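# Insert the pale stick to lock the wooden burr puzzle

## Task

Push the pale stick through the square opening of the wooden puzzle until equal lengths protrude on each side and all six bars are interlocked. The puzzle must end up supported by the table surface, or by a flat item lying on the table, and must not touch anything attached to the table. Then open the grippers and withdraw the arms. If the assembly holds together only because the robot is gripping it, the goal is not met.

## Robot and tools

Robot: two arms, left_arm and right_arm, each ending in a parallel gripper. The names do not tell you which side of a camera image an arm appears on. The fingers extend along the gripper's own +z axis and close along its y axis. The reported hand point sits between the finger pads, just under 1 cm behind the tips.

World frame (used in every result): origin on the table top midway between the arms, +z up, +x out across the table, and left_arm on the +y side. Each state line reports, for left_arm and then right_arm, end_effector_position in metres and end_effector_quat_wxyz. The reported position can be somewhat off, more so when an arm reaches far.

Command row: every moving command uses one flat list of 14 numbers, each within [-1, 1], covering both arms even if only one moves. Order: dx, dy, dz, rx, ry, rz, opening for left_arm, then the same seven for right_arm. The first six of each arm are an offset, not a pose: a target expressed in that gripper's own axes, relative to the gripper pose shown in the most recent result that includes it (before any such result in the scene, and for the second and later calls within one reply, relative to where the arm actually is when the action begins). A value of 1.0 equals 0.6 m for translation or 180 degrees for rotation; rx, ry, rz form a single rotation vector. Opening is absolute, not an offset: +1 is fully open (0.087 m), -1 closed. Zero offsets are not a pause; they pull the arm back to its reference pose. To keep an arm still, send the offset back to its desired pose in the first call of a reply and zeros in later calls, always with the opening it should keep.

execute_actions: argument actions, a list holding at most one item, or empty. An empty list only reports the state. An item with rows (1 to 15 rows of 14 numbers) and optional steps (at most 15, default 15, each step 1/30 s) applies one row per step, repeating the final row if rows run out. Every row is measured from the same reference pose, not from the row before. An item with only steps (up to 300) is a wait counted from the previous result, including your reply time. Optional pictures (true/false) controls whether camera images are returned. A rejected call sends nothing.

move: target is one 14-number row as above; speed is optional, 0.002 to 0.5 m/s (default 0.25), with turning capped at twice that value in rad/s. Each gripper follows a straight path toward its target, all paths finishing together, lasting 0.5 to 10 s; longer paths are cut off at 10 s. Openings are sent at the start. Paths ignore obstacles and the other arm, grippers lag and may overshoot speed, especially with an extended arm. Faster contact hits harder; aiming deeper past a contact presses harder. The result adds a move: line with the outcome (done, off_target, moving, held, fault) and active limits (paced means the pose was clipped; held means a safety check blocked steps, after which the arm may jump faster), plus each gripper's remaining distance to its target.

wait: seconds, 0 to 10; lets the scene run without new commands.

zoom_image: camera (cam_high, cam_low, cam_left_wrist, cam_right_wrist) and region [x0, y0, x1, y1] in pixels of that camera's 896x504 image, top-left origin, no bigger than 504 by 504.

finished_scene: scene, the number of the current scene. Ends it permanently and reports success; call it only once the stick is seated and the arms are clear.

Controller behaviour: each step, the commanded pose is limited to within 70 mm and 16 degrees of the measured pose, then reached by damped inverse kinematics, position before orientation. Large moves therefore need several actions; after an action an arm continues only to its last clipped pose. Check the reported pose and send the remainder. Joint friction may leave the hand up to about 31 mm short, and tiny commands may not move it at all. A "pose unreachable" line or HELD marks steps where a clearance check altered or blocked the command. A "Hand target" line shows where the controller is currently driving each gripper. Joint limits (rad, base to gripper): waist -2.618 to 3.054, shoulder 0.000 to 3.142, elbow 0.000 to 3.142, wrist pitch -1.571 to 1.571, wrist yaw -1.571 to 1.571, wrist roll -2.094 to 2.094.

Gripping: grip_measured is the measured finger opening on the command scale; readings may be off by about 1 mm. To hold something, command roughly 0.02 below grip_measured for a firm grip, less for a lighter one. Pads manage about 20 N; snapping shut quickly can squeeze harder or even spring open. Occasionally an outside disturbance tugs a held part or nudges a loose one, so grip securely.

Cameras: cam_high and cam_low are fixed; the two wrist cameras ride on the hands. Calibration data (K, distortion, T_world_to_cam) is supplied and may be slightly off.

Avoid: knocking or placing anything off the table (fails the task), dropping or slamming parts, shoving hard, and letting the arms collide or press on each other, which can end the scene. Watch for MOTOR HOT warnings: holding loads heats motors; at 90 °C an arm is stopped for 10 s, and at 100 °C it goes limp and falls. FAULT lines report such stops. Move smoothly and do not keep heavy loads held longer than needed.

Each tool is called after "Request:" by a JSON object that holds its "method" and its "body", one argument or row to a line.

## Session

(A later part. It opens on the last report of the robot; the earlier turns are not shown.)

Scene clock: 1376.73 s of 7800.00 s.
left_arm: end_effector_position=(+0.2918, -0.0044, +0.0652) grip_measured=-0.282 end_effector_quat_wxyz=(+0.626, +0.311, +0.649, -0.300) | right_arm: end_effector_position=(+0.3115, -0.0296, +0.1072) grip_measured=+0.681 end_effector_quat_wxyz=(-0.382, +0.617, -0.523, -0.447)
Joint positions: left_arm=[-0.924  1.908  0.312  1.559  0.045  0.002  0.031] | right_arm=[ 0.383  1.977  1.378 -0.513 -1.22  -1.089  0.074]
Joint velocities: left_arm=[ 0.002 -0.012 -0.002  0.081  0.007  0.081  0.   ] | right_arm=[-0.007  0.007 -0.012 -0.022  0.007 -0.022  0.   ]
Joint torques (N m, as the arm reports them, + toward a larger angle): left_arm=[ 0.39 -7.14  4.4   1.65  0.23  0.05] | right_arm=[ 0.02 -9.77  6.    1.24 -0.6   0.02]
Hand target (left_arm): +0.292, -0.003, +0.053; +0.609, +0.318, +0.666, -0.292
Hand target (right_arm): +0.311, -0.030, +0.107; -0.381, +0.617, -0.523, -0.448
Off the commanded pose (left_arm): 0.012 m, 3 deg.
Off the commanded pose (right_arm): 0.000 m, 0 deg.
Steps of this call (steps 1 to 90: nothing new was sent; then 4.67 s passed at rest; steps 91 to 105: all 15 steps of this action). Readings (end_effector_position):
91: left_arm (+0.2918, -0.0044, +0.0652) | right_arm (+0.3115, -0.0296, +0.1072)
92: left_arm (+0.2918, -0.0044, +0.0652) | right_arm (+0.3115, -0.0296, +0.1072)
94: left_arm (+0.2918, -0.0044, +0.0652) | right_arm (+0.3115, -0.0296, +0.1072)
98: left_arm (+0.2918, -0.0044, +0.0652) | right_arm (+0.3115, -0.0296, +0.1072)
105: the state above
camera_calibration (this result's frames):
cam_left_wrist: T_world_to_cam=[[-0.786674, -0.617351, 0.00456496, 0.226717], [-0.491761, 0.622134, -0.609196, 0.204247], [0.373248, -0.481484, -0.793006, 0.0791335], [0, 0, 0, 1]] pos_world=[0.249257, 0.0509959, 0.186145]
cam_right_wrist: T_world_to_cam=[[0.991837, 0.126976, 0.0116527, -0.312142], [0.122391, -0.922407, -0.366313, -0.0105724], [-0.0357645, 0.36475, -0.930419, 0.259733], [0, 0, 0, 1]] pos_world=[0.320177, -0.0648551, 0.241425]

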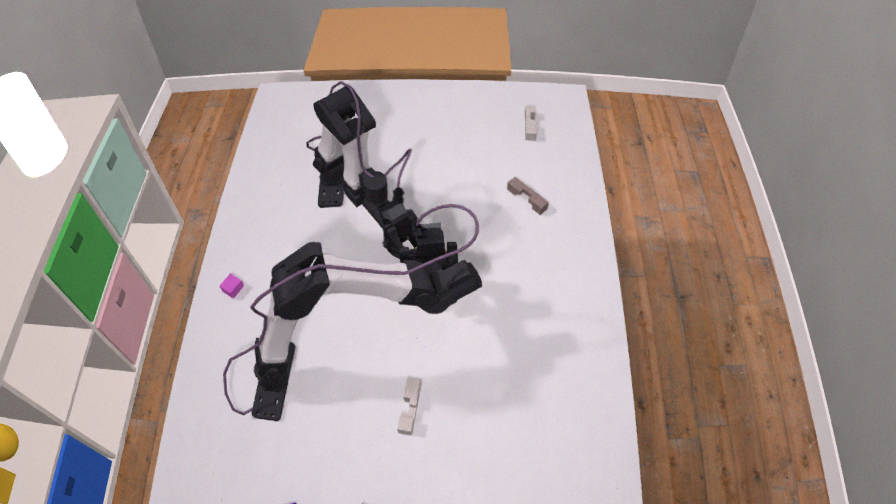

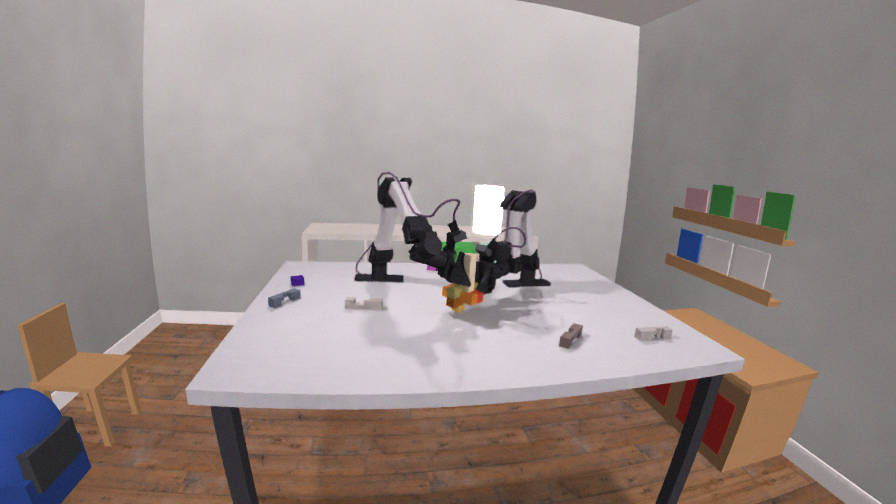

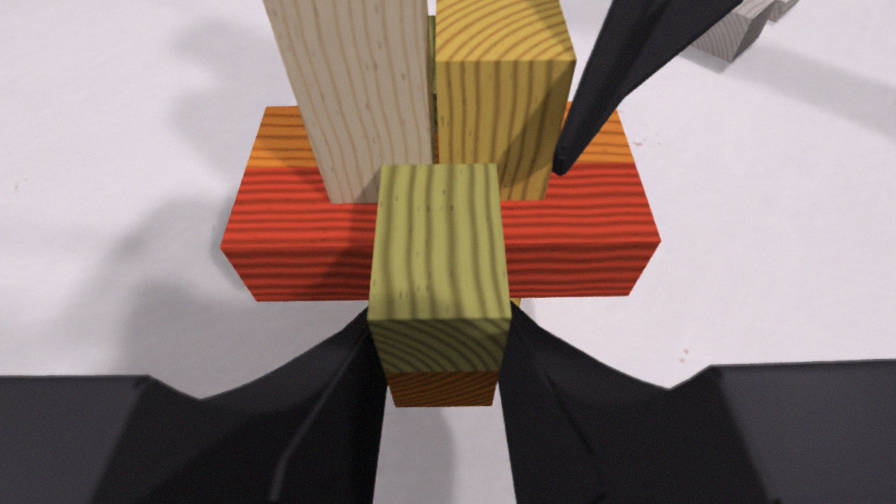

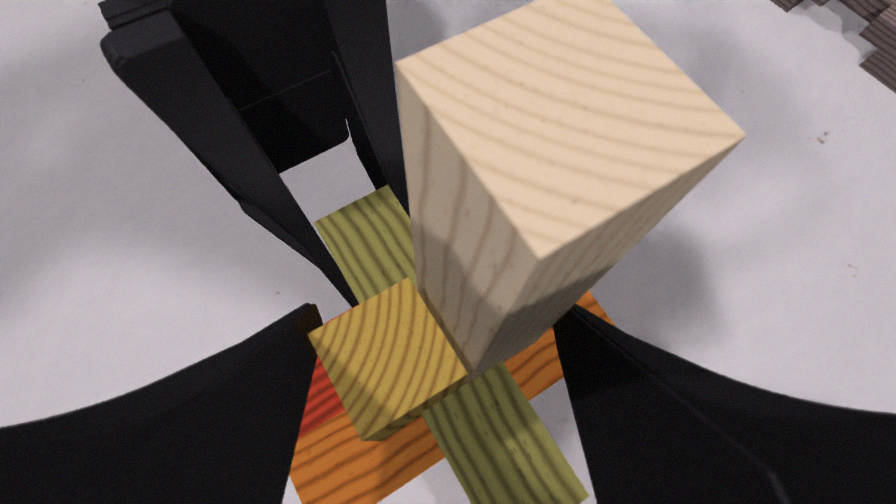

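Both fingers near. Close slowly further.

Request:
{"method": "execute_actions", "body": {
  "actions": [
    {"rows":[[0.02,0.002,0,0,0.017,0,-0.32,0,0,0,0,0,0,0.674],[0.02,0.002,0,0,0.017,0,-0.32,0,0,0,0,0,0,0.668],[0.02,0.002,0,0,0.017,0,-0.32,0,0,0,0,0,0,0.662],[0.02,0.002,0,0,0.017,0,-0.32,0,0,0,0,0,0,0.656],[0.02,0.002,0,0,0.017,0,-0.32,0,0,0,0,0,0,0.65],[0.02,0.002,0,0,0.017,0,-0.32,0,0,0,0,0,0,0.644],[0.02,0.002,0,0,0.017,0,-0.32,0,0,0,0,0,0,0.638],[0.02,0.002,0,0,0.017,0,-0.32,0,0,0,0,0,0,0.632],[0.02,0.002,0,0,0.017,0,-0.32,0,0,0,0,0,0,0.626],[0.02,0.002,0,0,0.017,0,-0.32,0,0,0,0,0,0,0.62],[0.02,0.002,0,0,0.017,0,-0.32,0,0,0,0,0,0,0.614],[0.02,0.002,0,0,0.017,0,-0.32,0,0,0,0,0,0,0.608],[0.02,0.002,0,0,0.017,0,-0.32,0,0,0,0,0,0,0.60]],"steps":15}
  ]
}}

Scene clock: 1382.77 s of 7800.00 s.
left_arm: end_effector_position=(+0.2918, -0.0044, +0.0652) grip_measured=-0.282 end_effector_quat_wxyz=(+0.626, +0.311, +0.649, -0.300) | right_arm: end_effector_position=(+0.3115, -0.0296, +0.1072) grip_measured=+0.600 end_effector_quat_wxyz=(-0.382, +0.617, -0.523, -0.447)
Joint positions: left_arm=[-0.924  1.908  0.312  1.559  0.045  0.002  0.031] | right_arm=[ 0.383  1.977  1.378 -0.513 -1.22  -1.089  0.07 ]
Joint velocities: left_arm=[ 0.017 -0.017  0.007  0.007  0.007 -0.007 -0.   ] | right_arm=[-0.007 -0.007  0.002  0.007 -0.051 -0.051 -0.003]
Joint torques (N m, as the arm reports them, + toward a larger angle): left_arm=[ 0.19 -7.19  4.32  1.71  0.2   0.07] | right_arm=[ 0.02 -9.51  5.82  1.28 -0.61  0.05]
Hand target (left_arm): +0.292, -0.003, +0.053; +0.609, +0.318, +0.666, -0.292
Hand target (right_arm): +0.311, -0.030, +0.107; -0.382, +0.617, -0.523, -0.447
Off the commanded pose (left_arm): 0.012 m, 3 deg.
Off the commanded pose (right_arm): 0.000 m, 0 deg.
Steps of this call (steps 1 to 90: nothing new was sent; then 2.53 s passed at rest; steps 91 to 105: all 15 steps of this action). Readings (end_effector_position):
91: left_arm (+0.2918, -0.0044, +0.0652) | right_arm (+0.3115, -0.0296, +0.1072)
92: left_arm (+0.2918, -0.0044, +0.0652) | right_arm (+0.3115, -0.0296, +0.1072)
94: left_arm (+0.2918, -0.0044, +0.0652) | right_arm (+0.3115, -0.0296, +0.1072)
98: left_arm (+0.2918, -0.0044, +0.0652) | right_arm (+0.3115, -0.0296, +0.1072)
105: the state above
camera_calibration (this result's frames):
cam_left_wrist: T_world_to_cam=[[-0.786674, -0.617351, 0.00456496, 0.226717], [-0.491761, 0.622134, -0.609196, 0.204247], [0.373248, -0.481484, -0.793006, 0.0791335], [0, 0, 0, 1]] pos_world=[0.249257, 0.0509959, 0.186145]
cam_right_wrist: T_world_to_cam=[[0.991837, 0.126976, 0.0116527, -0.312142], [0.122391, -0.922407, -0.366313, -0.0105724], [-0.0357645, 0.36475, -0.930419, 0.259733], [0, 0, 0, 1]] pos_world=[0.320177, -0.0648551, 0.241425]

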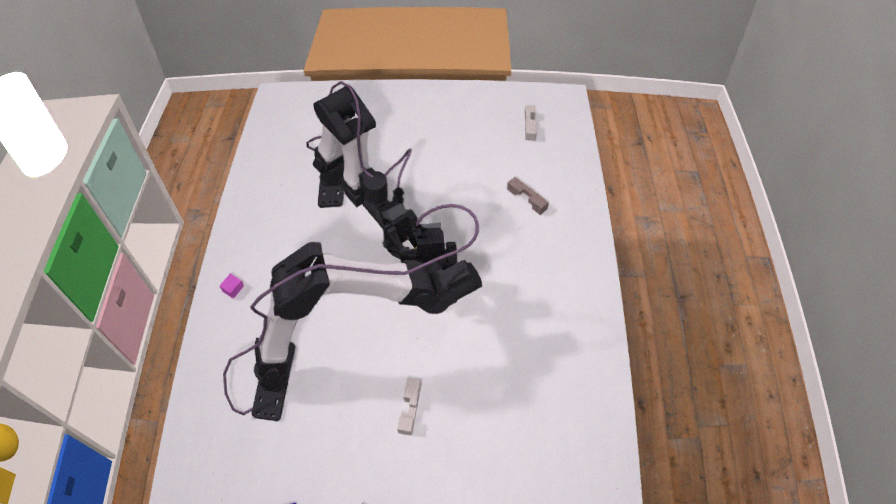

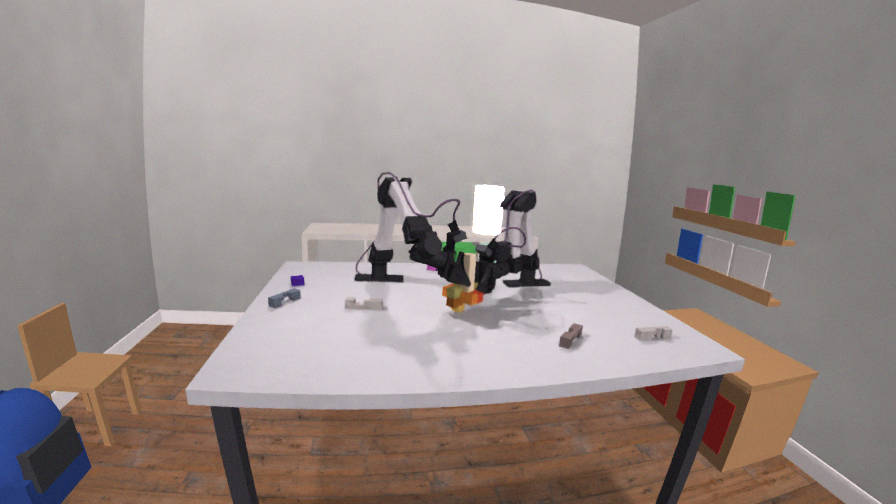

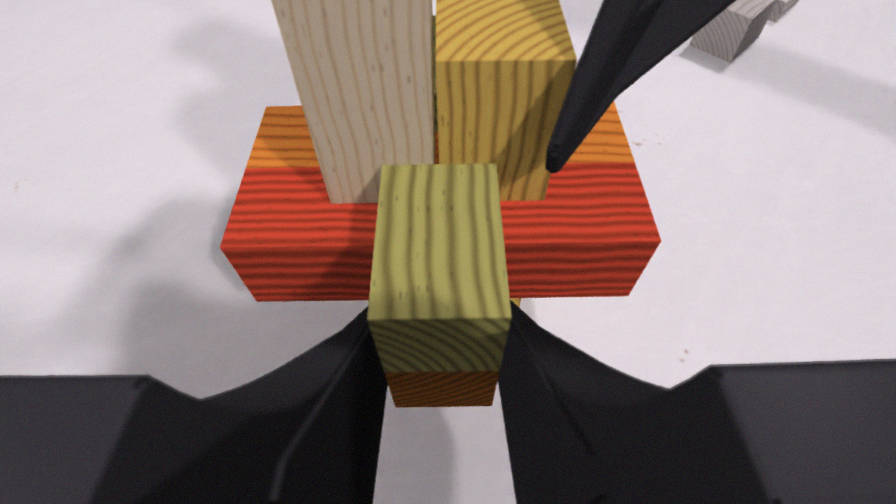

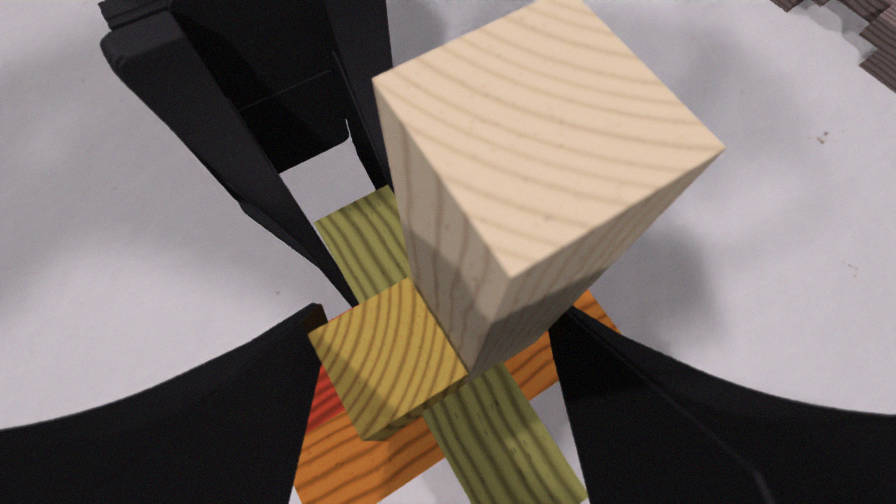

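Key is tipping toward yellow as predicted. Continue closing.

Request:
{"method": "execute_actions", "body": {
  "actions": [
    {"rows":[[0.02,0.002,0,0,0.017,0,-0.32,0,0,0,0,0,0,0.595],[0.02,0.002,0,0,0.017,0,-0.32,0,0,0,0,0,0,0.59],[0.02,0.002,0,0,0.017,0,-0.32,0,0,0,0,0,0,0.585],[0.02,0.002,0,0,0.017,0,-0.32,0,0,0,0,0,0,0.58],[0.02,0.002,0,0,0.017,0,-0.32,0,0,0,0,0,0,0.575],[0.02,0.002,0,0,0.017,0,-0.32,0,0,0,0,0,0,0.57],[0.02,0.002,0,0,0.017,0,-0.32,0,0,0,0,0,0,0.565],[0.02,0.002,0,0,0.017,0,-0.32,0,0,0,0,0,0,0.56],[0.02,0.002,0,0,0.017,0,-0.32,0,0,0,0,0,0,0.555],[0.02,0.002,0,0,0.017,0,-0.32,0,0,0,0,0,0,0.55],[0.02,0.002,0,0,0.017,0,-0.32,0,0,0,0,0,0,0.545],[0.02,0.002,0,0,0.017,0,-0.32,0,0,0,0,0,0,0.54]],"steps":15}
  ]
}}

Scene clock: 1388.27 s of 7800.00 s.
left_arm: end_effector_position=(+0.2918, -0.0044, +0.0652) grip_measured=-0.282 end_effector_quat_wxyz=(+0.626, +0.311, +0.649, -0.300) | right_arm: end_effector_position=(+0.3115, -0.0296, +0.1072) grip_measured=+0.541 end_effector_quat_wxyz=(-0.382, +0.617, -0.523, -0.447)
Joint positions: left_arm=[-0.924  1.908  0.312  1.559  0.045  0.002  0.031] | right_arm=[ 0.383  1.977  1.378 -0.513 -1.22  -1.089  0.067]
Joint velocities: left_arm=[-0.002 -0.022  0.012 -0.022 -0.037 -0.051  0.001] | right_arm=[ 0.017  0.002  0.007  0.037 -0.051  0.081 -0.001]
Joint torques (N m, as the arm reports them, + toward a larger angle): left_arm=[ 0.05 -7.2   4.25  1.62  0.2  -0.03] | right_arm=[ 0.02 -9.86  5.68  1.24 -0.6   0.03]
Hand target (left_arm): +0.292, -0.003, +0.053; +0.609, +0.318, +0.666, -0.292
Hand target (right_arm): +0.311, -0.030, +0.107; -0.382, +0.617, -0.523, -0.447
Off the commanded pose (left_arm): 0.012 m, 3 deg.
Off the commanded pose (right_arm): 0.000 m, 0 deg.
Steps of this call (steps 1 to 90: nothing new was sent; then 2.00 s passed at rest; steps 91 to 105: all 15 steps of this action). Readings (end_effector_position):
91: left_arm (+0.2918, -0.0044, +0.0652) | right_arm (+0.3115, -0.0296, +0.1072)
92: left_arm (+0.2918, -0.0044, +0.0652) | right_arm (+0.3115, -0.0296, +0.1072)
94: left_arm (+0.2918, -0.0044, +0.0652) | right_arm (+0.3115, -0.0296, +0.1072)
98: left_arm (+0.2918, -0.0044, +0.0652) | right_arm (+0.3115, -0.0296, +0.1072)
105: the state above
camera_calibration (this result's frames):
cam_left_wrist: T_world_to_cam=[[-0.786674, -0.617351, 0.00456496, 0.226717], [-0.491761, 0.622134, -0.609196, 0.204247], [0.373248, -0.481484, -0.793006, 0.0791335], [0, 0, 0, 1]] pos_world=[0.249257, 0.0509959, 0.186145]
cam_right_wrist: T_world_to_cam=[[0.991837, 0.126976, 0.0116527, -0.312142], [0.122391, -0.922407, -0.366313, -0.0105724], [-0.0357645, 0.36475, -0.930419, 0.259733], [0, 0, 0, 1]] pos_world=[0.320177, -0.0648551, 0.241425]

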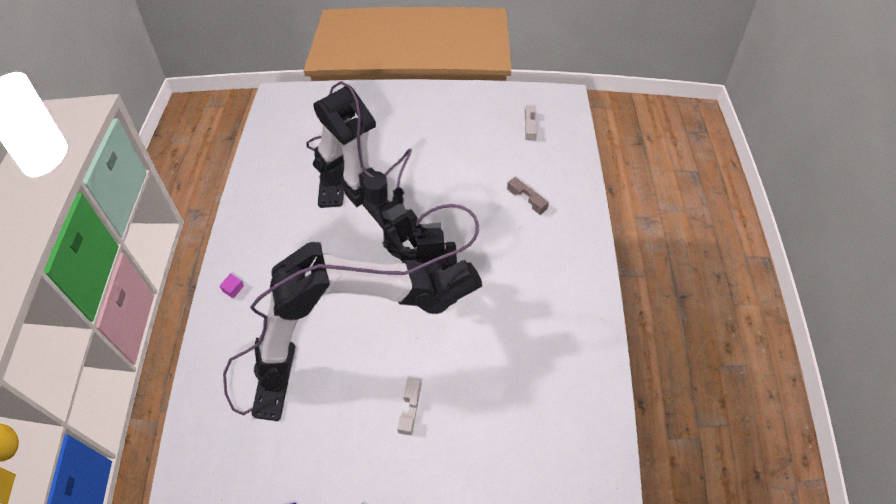

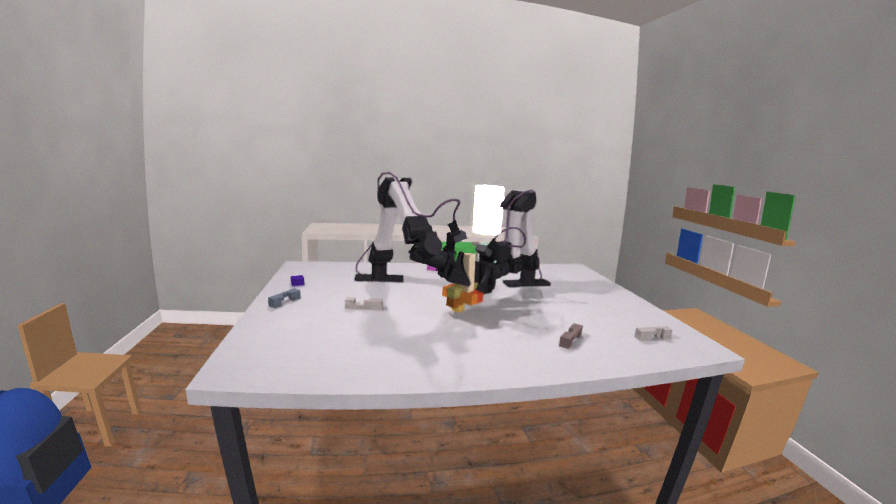

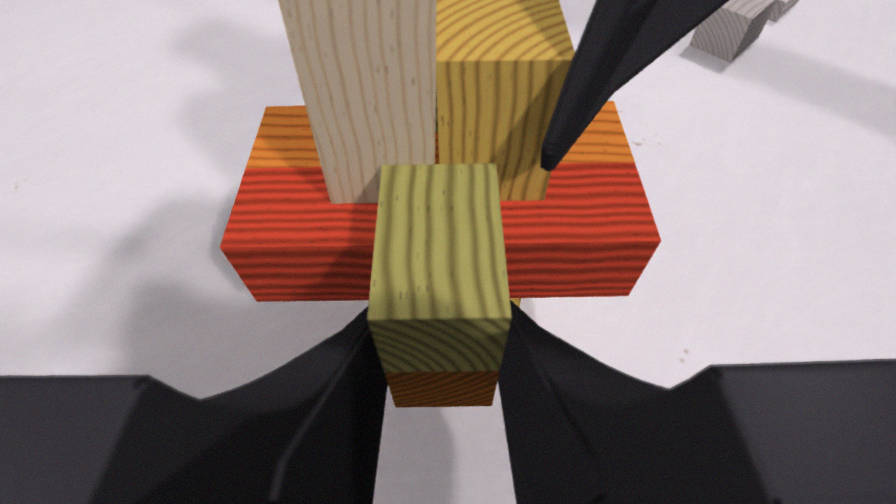

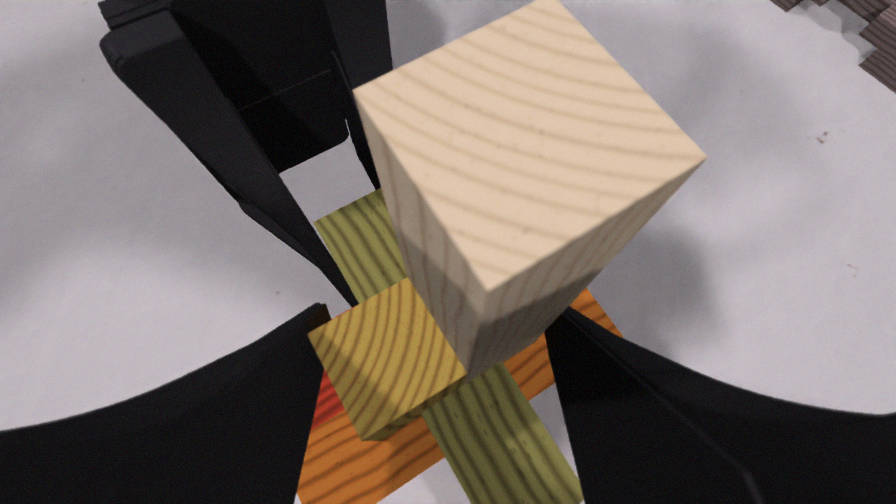

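Now leaning against yellow's top edge. Keep closing to slide the bottom.

Request:
{"method": "execute_actions", "body": {
  "actions": [
    {"rows":[[0.02,0.002,0,0,0.017,0,-0.32,0,0,0,0,0,0,0.536],[0.02,0.002,0,0,0.017,0,-0.32,0,0,0,0,0,0,0.532],[0.02,0.002,0,0,0.017,0,-0.32,0,0,0,0,0,0,0.528],[0.02,0.002,0,0,0.017,0,-0.32,0,0,0,0,0,0,0.524],[0.02,0.002,0,0,0.017,0,-0.32,0,0,0,0,0,0,0.52],[0.02,0.002,0,0,0.017,0,-0.32,0,0,0,0,0,0,0.516],[0.02,0.002,0,0,0.017,0,-0.32,0,0,0,0,0,0,0.512],[0.02,0.002,0,0,0.017,0,-0.32,0,0,0,0,0,0,0.508],[0.02,0.002,0,0,0.017,0,-0.32,0,0,0,0,0,0,0.504],[0.02,0.002,0,0,0.017,0,-0.32,0,0,0,0,0,0,0.50],[0.02,0.002,0,0,0.017,0,-0.32,0,0,0,0,0,0,0.496],[0.02,0.002,0,0,0.017,0,-0.32,0,0,0,0,0,0,0.492]],"steps":15}
  ]
}}

Scene clock: 1394.57 s of 7800.00 s.
left_arm: end_effector_position=(+0.2918, -0.0044, +0.0652) grip_measured=-0.282 end_effector_quat_wxyz=(+0.626, +0.311, +0.649, -0.300) | right_arm: end_effector_position=(+0.3115, -0.0296, +0.1072) grip_measured=+0.511 end_effector_quat_wxyz=(-0.382, +0.617, -0.523, -0.447)
Joint positions: left_arm=[-0.924  1.908  0.312  1.559  0.045  0.002  0.031] | right_arm=[ 0.383  1.977  1.378 -0.513 -1.22  -1.089  0.066]
Joint velocities: left_arm=[-0.012 -0.002 -0.002 -0.022 -0.037 -0.007  0.   ] | right_arm=[-0.012  0.022  0.007  0.051 -0.007 -0.007  0.   ]
Joint torques (N m, as the arm reports them, + toward a larger angle): left_arm=[ 0.07 -7.18  4.29  1.52  0.17  0.05] | right_arm=[ 0.06 -9.9   5.74  1.27 -0.56  0.07]
Hand target (left_arm): +0.292, -0.003, +0.053; +0.609, +0.318, +0.666, -0.292
Hand target (right_arm): +0.311, -0.030, +0.107; -0.382, +0.617, -0.523, -0.448
Off the commanded pose (left_arm): 0.012 m, 3 deg.
Off the commanded pose (right_arm): 0.000 m, 0 deg.
Steps of this call (steps 1 to 90: nothing new was sent; then 2.80 s passed at rest; steps 91 to 105: all 15 steps of this action). Readings (end_effector_position):
91: left_arm (+0.2918, -0.0044, +0.0652) | right_arm (+0.3115, -0.0296, +0.1072)
92: left_arm (+0.2918, -0.0044, +0.0652) | right_arm (+0.3115, -0.0296, +0.1072)
94: left_arm (+0.2918, -0.0044, +0.0652) | right_arm (+0.3115, -0.0296, +0.1072)
98: left_arm (+0.2918, -0.0044, +0.0652) | right_arm (+0.3115, -0.0296, +0.1072)
105: the state above
camera_calibration (this result's frames):
cam_left_wrist: T_world_to_cam=[[-0.786674, -0.617351, 0.00456496, 0.226717], [-0.491761, 0.622134, -0.609196, 0.204247], [0.373248, -0.481484, -0.793006, 0.0791335], [0, 0, 0, 1]] pos_world=[0.249257, 0.0509959, 0.186145]
cam_right_wrist: T_world_to_cam=[[0.991837, 0.126976, 0.0116527, -0.312142], [0.122391, -0.922407, -0.366313, -0.0105724], [-0.0357645, 0.36475, -0.930419, 0.259733], [0, 0, 0, 1]] pos_world=[0.320177, -0.0648551, 0.241425]

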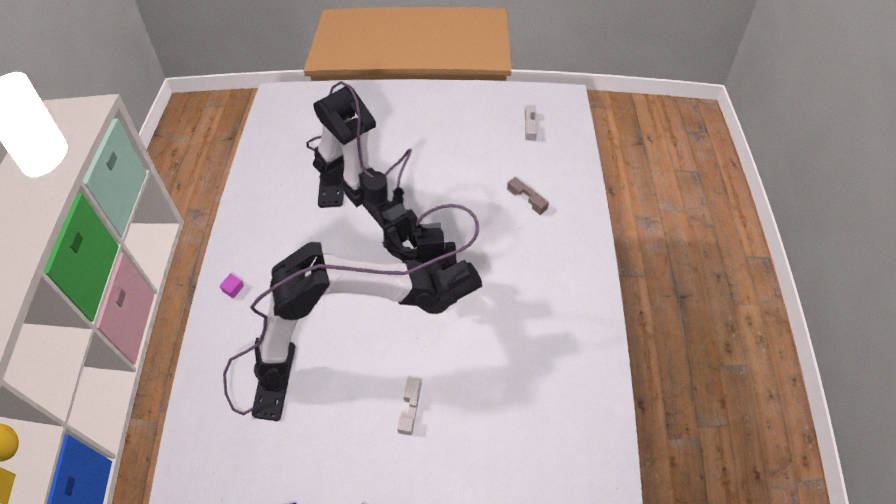

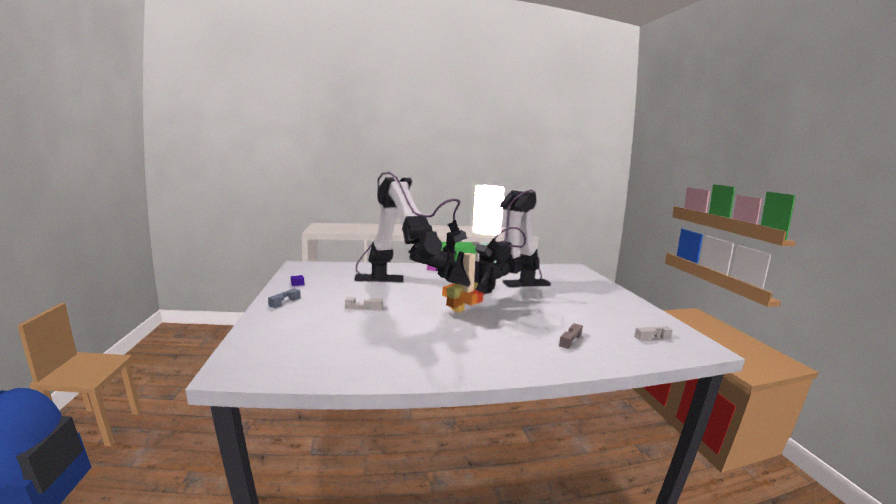

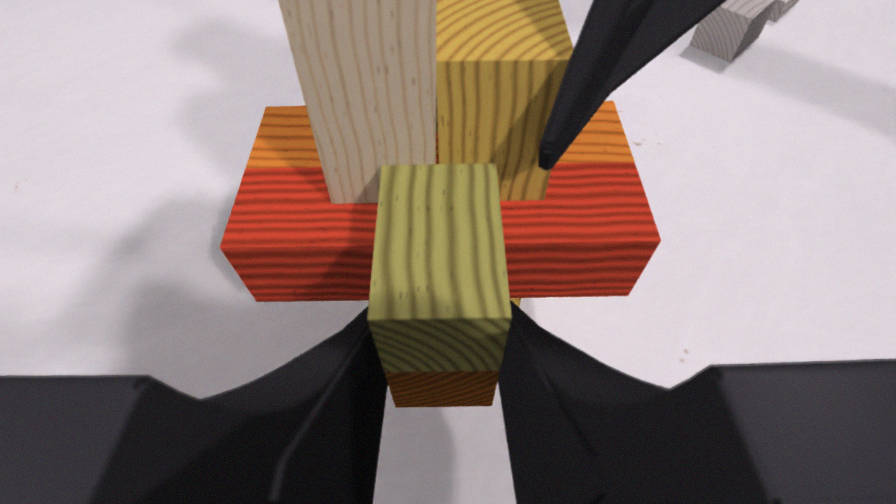

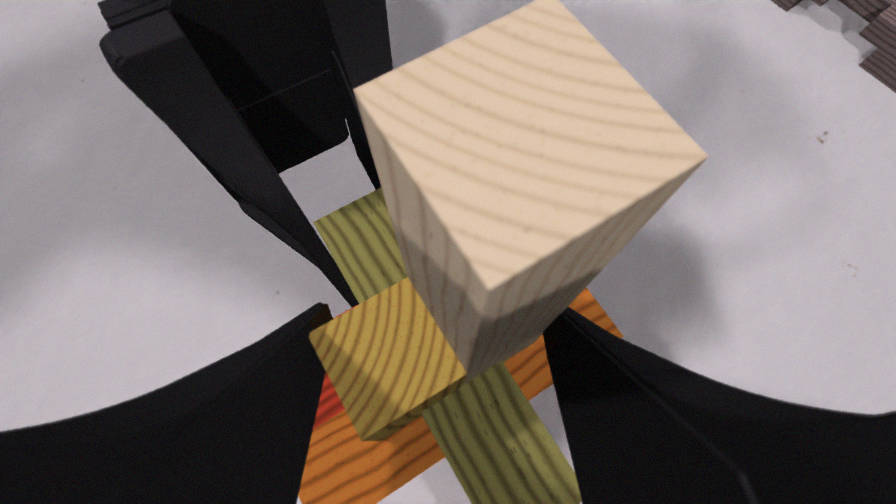

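Request:
{"method": "zoom_image", "body": {
  "camera": "cam_left_wrist",
  "region": [260, 0, 600, 230]
}}

Region (260, 0, 600, 230) of cam_left_wrist's 896x504 image, scaled by 1.482, with more detail than that image has; it fills the top 341 rows of this view, and the rest is white.

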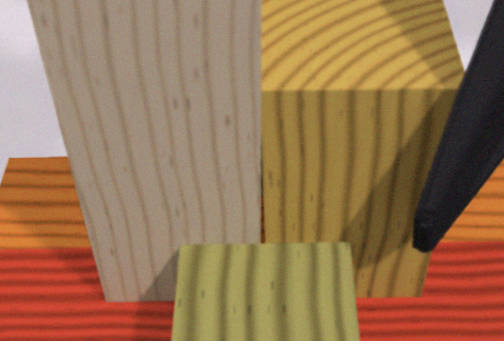

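Request:
{"method": "execute_actions", "body": {
  "actions": [
    {"rows":[[0.02,0.002,0,0,0.017,0,-0.32,0,0,0,0,0,0,0.52],[0.02,0.002,0,0,0.017,0,-0.32,0,0,0,0,0,0,0.53],[0.02,0.002,0,0,0.017,0,-0.32,0,0,0,0,0,0,0.54],[0.02,0.002,0,0,0.017,0,-0.32,0,0,0,0,0,0,0.55],[0.02,0.002,0,0,0.017,0,-0.32,0,0,0,0,0,0,0.56],[0.02,0.002,0,0,0.017,0,-0.32,0,0,0,0,0,0,0.57],[0.02,0.002,0,0,0.017,0,-0.32,0,0,0,0,0,0,0.58],[0.02,0.002,0,0,0.017,0,-0.32,0,0,0,0,0,0,0.59],[0.02,0.002,0,0,0.017,0,-0.32,0,0,0,0,0,0,0.605],[0.02,0.002,0,0,0.017,0,-0.32,0,0,0,0,0,0,0.62],[0.02,0.002,0,0,0.017,0,-0.32,0,0,0,0,0,0,0.64],[0.02,0.002,0,0,0.017,0,-0.32,0,0,0,0,0,0,0.66],[0.02,0.002,0,0,0.017,0,-0.32,0,0,0,0,0,0,0.68],[0.02,0.002,0,0,0.017,0,-0.32,0,0,0,0,0,0,0.70],[0.02,0.002,0,0,0.017,0,-0.32,0,0,0,0,0,0,0.72]],"steps":15}
  ],
  "pictures": false
}}

Request:
{"method": "move", "body": {
  "target": [0.02,0.002,0,0,0.017,0,-0.32,0.021,0,0.007,0,0,0,0.72],
  "speed": 0.015
}}

Scene clock: 1411.00 s of 7800.00 s.
left_arm: end_effector_position=(+0.2918, -0.0044, +0.0652) grip_measured=-0.282 end_effector_quat_wxyz=(+0.626, +0.311, +0.649, -0.300) | right_arm: end_effector_position=(+0.3115, -0.0296, +0.1072) grip_measured=+0.711 end_effector_quat_wxyz=(-0.382, +0.617, -0.523, -0.447)
Joint positions: left_arm=[-0.924  1.908  0.312  1.559  0.045  0.002  0.031] | right_arm=[ 0.383  1.977  1.378 -0.513 -1.22  -1.089  0.075]
Joint velocities: left_arm=[ 0.012  0.007 -0.002 -0.007 -0.022  0.022  0.   ] | right_arm=[-0.002 -0.007 -0.007  0.022  0.007  0.007  0.017]
Joint torques (N m, as the arm reports them, + toward a larger angle): left_arm=[ 0.05 -6.91  4.36  1.68  0.24  0.08] | right_arm=[ 0.07 -9.82  5.84  1.27 -0.54  0.02]
Hand target (left_arm): +0.292, -0.003, +0.053; +0.609, +0.318, +0.666, -0.292
Hand target (right_arm): +0.311, -0.030, +0.107; -0.382, +0.617, -0.523, -0.447
Off the commanded pose (left_arm): 0.012 m, 3 deg.
Off the commanded pose (right_arm): 0.000 m, 0 deg.
Steps of this call (steps 1 to 90: nothing new was sent; then 12.93 s passed at rest; steps 91 to 105: all 15 steps of this action). Readings (end_effector_position):
91: left_arm (+0.2918, -0.0044, +0.0652) | right_arm (+0.3115, -0.0296, +0.1072)
92: left_arm (+0.2918, -0.0044, +0.0652) | right_arm (+0.3115, -0.0296, +0.1072)
94: left_arm (+0.2918, -0.0044, +0.0652) | right_arm (+0.3115, -0.0296, +0.1072)
98: left_arm (+0.2918, -0.0044, +0.0652) | right_arm (+0.3115, -0.0296, +0.1072)
105: the state above

Scene clock: 1413.23 s of 7800.00 s.
left_arm: end_effector_position=(+0.2918, -0.0044, +0.0652) grip_measured=-0.282 end_effector_quat_wxyz=(+0.626, +0.311, +0.649, -0.300) | right_arm: end_effector_position=(+0.3149, -0.0284, +0.1086) grip_measured=+0.720 end_effector_quat_wxyz=(-0.389, +0.620, -0.518, -0.443)
Joint positions: left_arm=[-0.924  1.908  0.312  1.559  0.045  0.002  0.031] | right_arm=[ 0.383  1.977  1.378 -0.49  -1.22  -1.089  0.075]
Joint velocities: left_arm=[ 0.027 -0.012  0.002 -0.022 -0.037 -0.037 -0.   ] | right_arm=[ 0.012 -0.002  0.002 -0.051 -0.037 -0.066 -0.   ]
Joint torques (N m, as the arm reports them, + toward a larger angle): left_arm=[ 0.24 -6.92  4.53  1.61  0.18  0.05] | right_arm=[-0.06 -8.48  3.85  1.55 -0.58  0.  ]
Hand target (left_arm): +0.292, -0.003, +0.053; +0.609, +0.318, +0.666, -0.292
Hand target (right_arm): +0.311, -0.030, +0.094; -0.381, +0.617, -0.523, -0.448
Off the commanded pose (left_arm): 0.012 m, 3 deg.
Off the commanded pose (right_arm): 0.015 m, 1 deg.
move: off_target (left_arm, right_arm)
camera_calibration (this result's frames):
cam_left_wrist: T_world_to_cam=[[-0.786674, -0.617351, 0.00456496, 0.226717], [-0.491761, 0.622134, -0.609196, 0.204247], [0.373248, -0.481484, -0.793006, 0.0791335], [0, 0, 0, 1]] pos_world=[0.249257, 0.0509959, 0.186145]
cam_right_wrist: T_world_to_cam=[[0.991353, 0.126814, 0.0337291, -0.317926], [0.130254, -0.919786, -0.370173, -0.0114352], [-0.0159197, 0.371366, -0.92835, 0.254399], [0, 0, 0, 1]] pos_world=[0.320717, -0.0646752, 0.242661]

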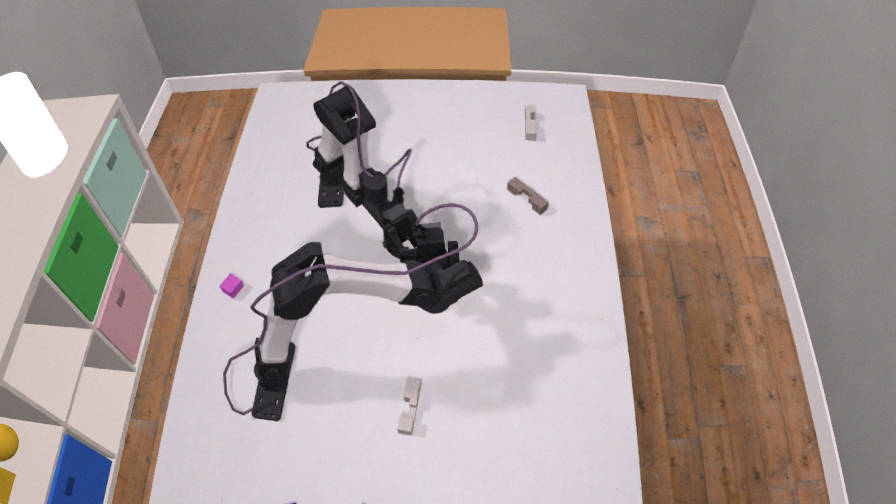

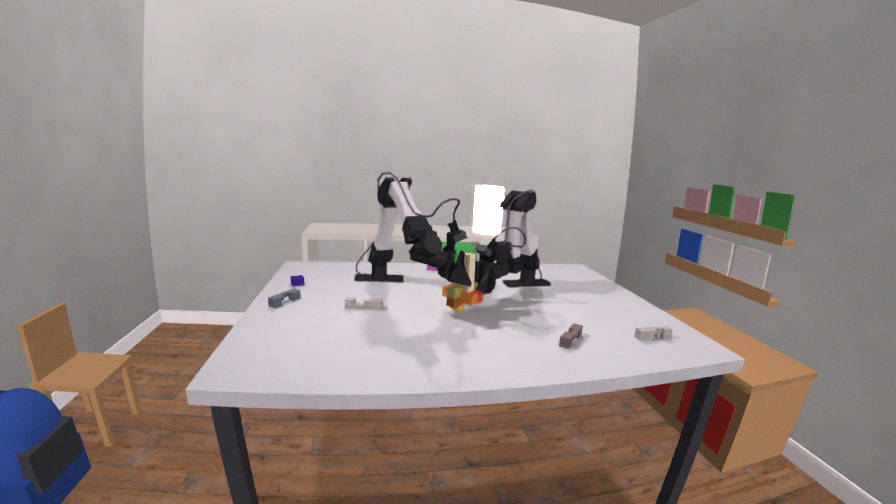

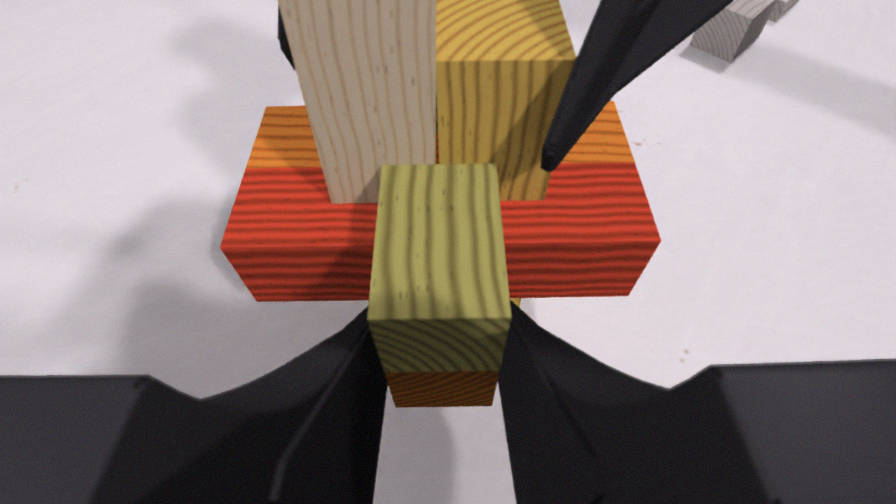

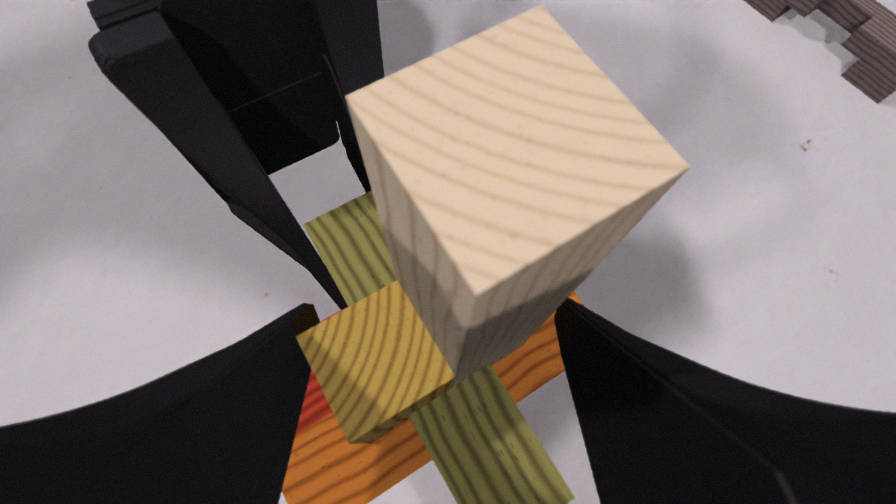

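Request:
{"method": "move", "body": {
  "target": [0.02,0.002,0,0,0.017,0,-0.32,0.031,0.0087,0.0085,-0.0022,0.0016,0.0068,0.9],
  "speed": 0.03
}}

Scene clock: 1428.50 s of 7800.00 s.
left_arm: end_effector_position=(+0.2918, -0.0044, +0.0652) grip_measured=-0.282 end_effector_quat_wxyz=(+0.626, +0.311, +0.649, -0.300) | right_arm: end_effector_position=(+0.3128, -0.0291, +0.1036) grip_measured=+0.900 end_effector_quat_wxyz=(-0.389, +0.620, -0.518, -0.443)
Joint positions: left_arm=[-0.924  1.908  0.312  1.559  0.045  0.002  0.031] | right_arm=[ 0.383  1.977  1.358 -0.471 -1.22  -1.089  0.083]
Joint velocities: left_arm=[-0.007 -0.012 -0.002 -0.037  0.081  0.051 -0.001] | right_arm=[-0.012 -0.002 -0.007 -0.022 -0.081 -0.037 -0.001]
Joint torques (N m, as the arm reports them, + toward a larger angle): left_arm=[ 0.28 -6.88  4.26  1.62  0.27  0.06] | right_arm=[-0.18 -8.12  4.18  1.55 -0.55  0.  ]
Hand target (left_arm): +0.292, -0.003, +0.053; +0.609, +0.318, +0.666, -0.292
Hand target (right_arm): +0.310, -0.030, +0.090; -0.381, +0.617, -0.524, -0.447
Off the commanded pose (left_arm): 0.012 m, 3 deg.
Off the commanded pose (right_arm): 0.015 m, 1 deg.
After step 90, 11.13 s passed at rest.
move: off_target (left_arm, right_arm)
camera_calibration (this result's frames):
cam_left_wrist: T_world_to_cam=[[-0.786674, -0.617351, 0.00456496, 0.226717], [-0.491761, 0.622134, -0.609196, 0.204247], [0.373248, -0.481484, -0.793006, 0.0791335], [0, 0, 0, 1]] pos_world=[0.249257, 0.0509959, 0.186145]
cam_right_wrist: T_world_to_cam=[[0.991412, 0.126834, 0.0318587, -0.315446], [0.129584, -0.920009, -0.369853, -0.0134668], [-0.0175997, 0.370806, -0.928544, 0.250545], [0, 0, 0, 1]] pos_world=[0.318892, -0.0652836, 0.237711]

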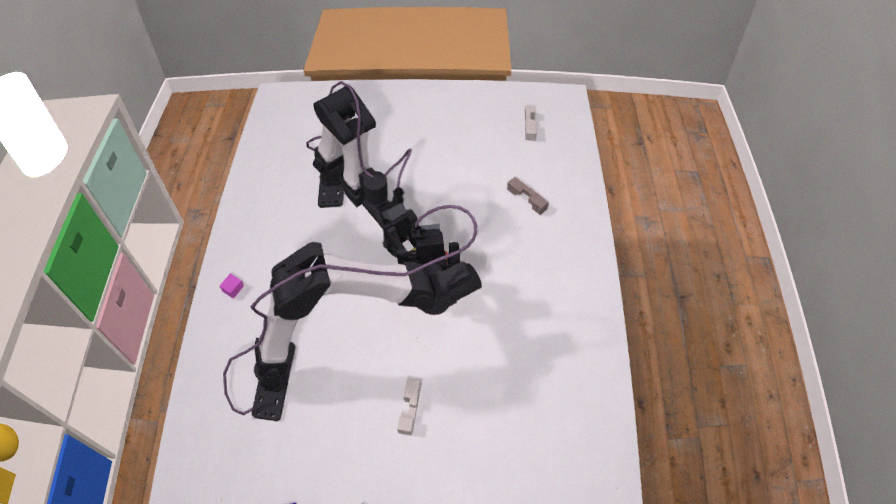

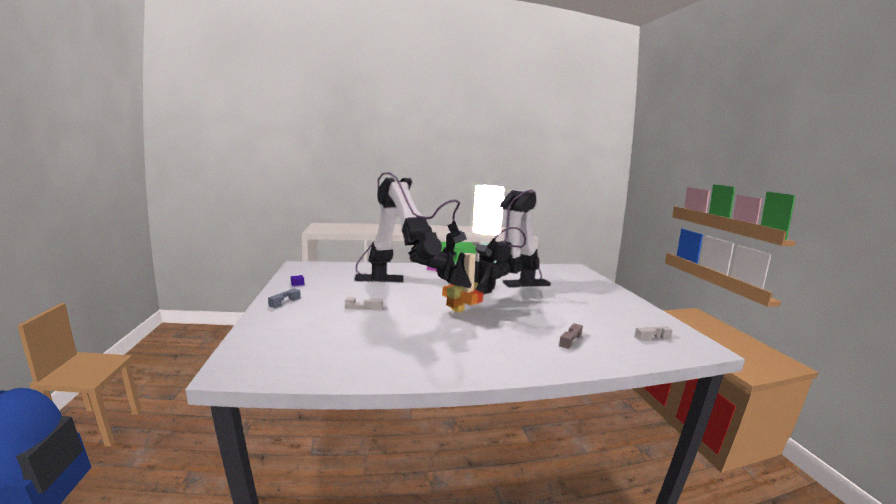

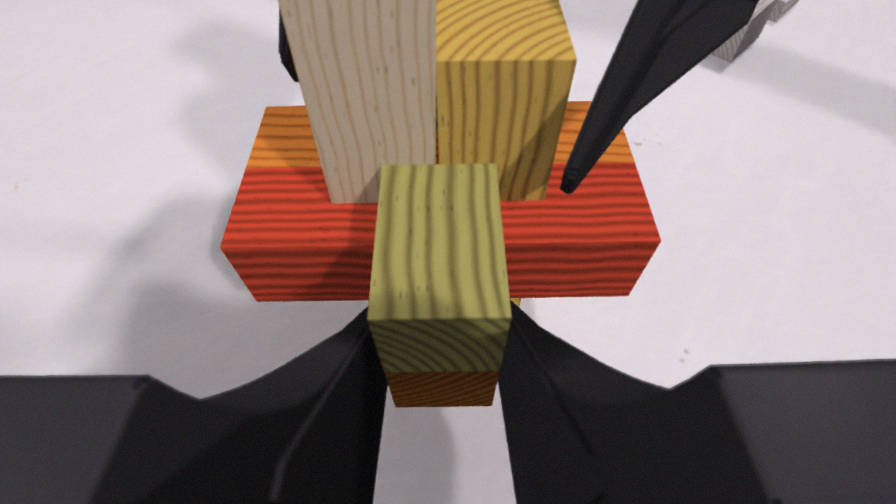

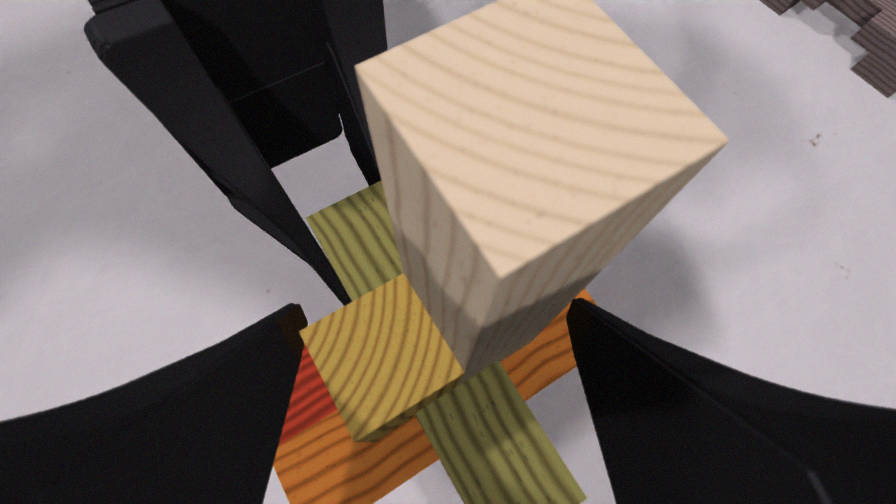

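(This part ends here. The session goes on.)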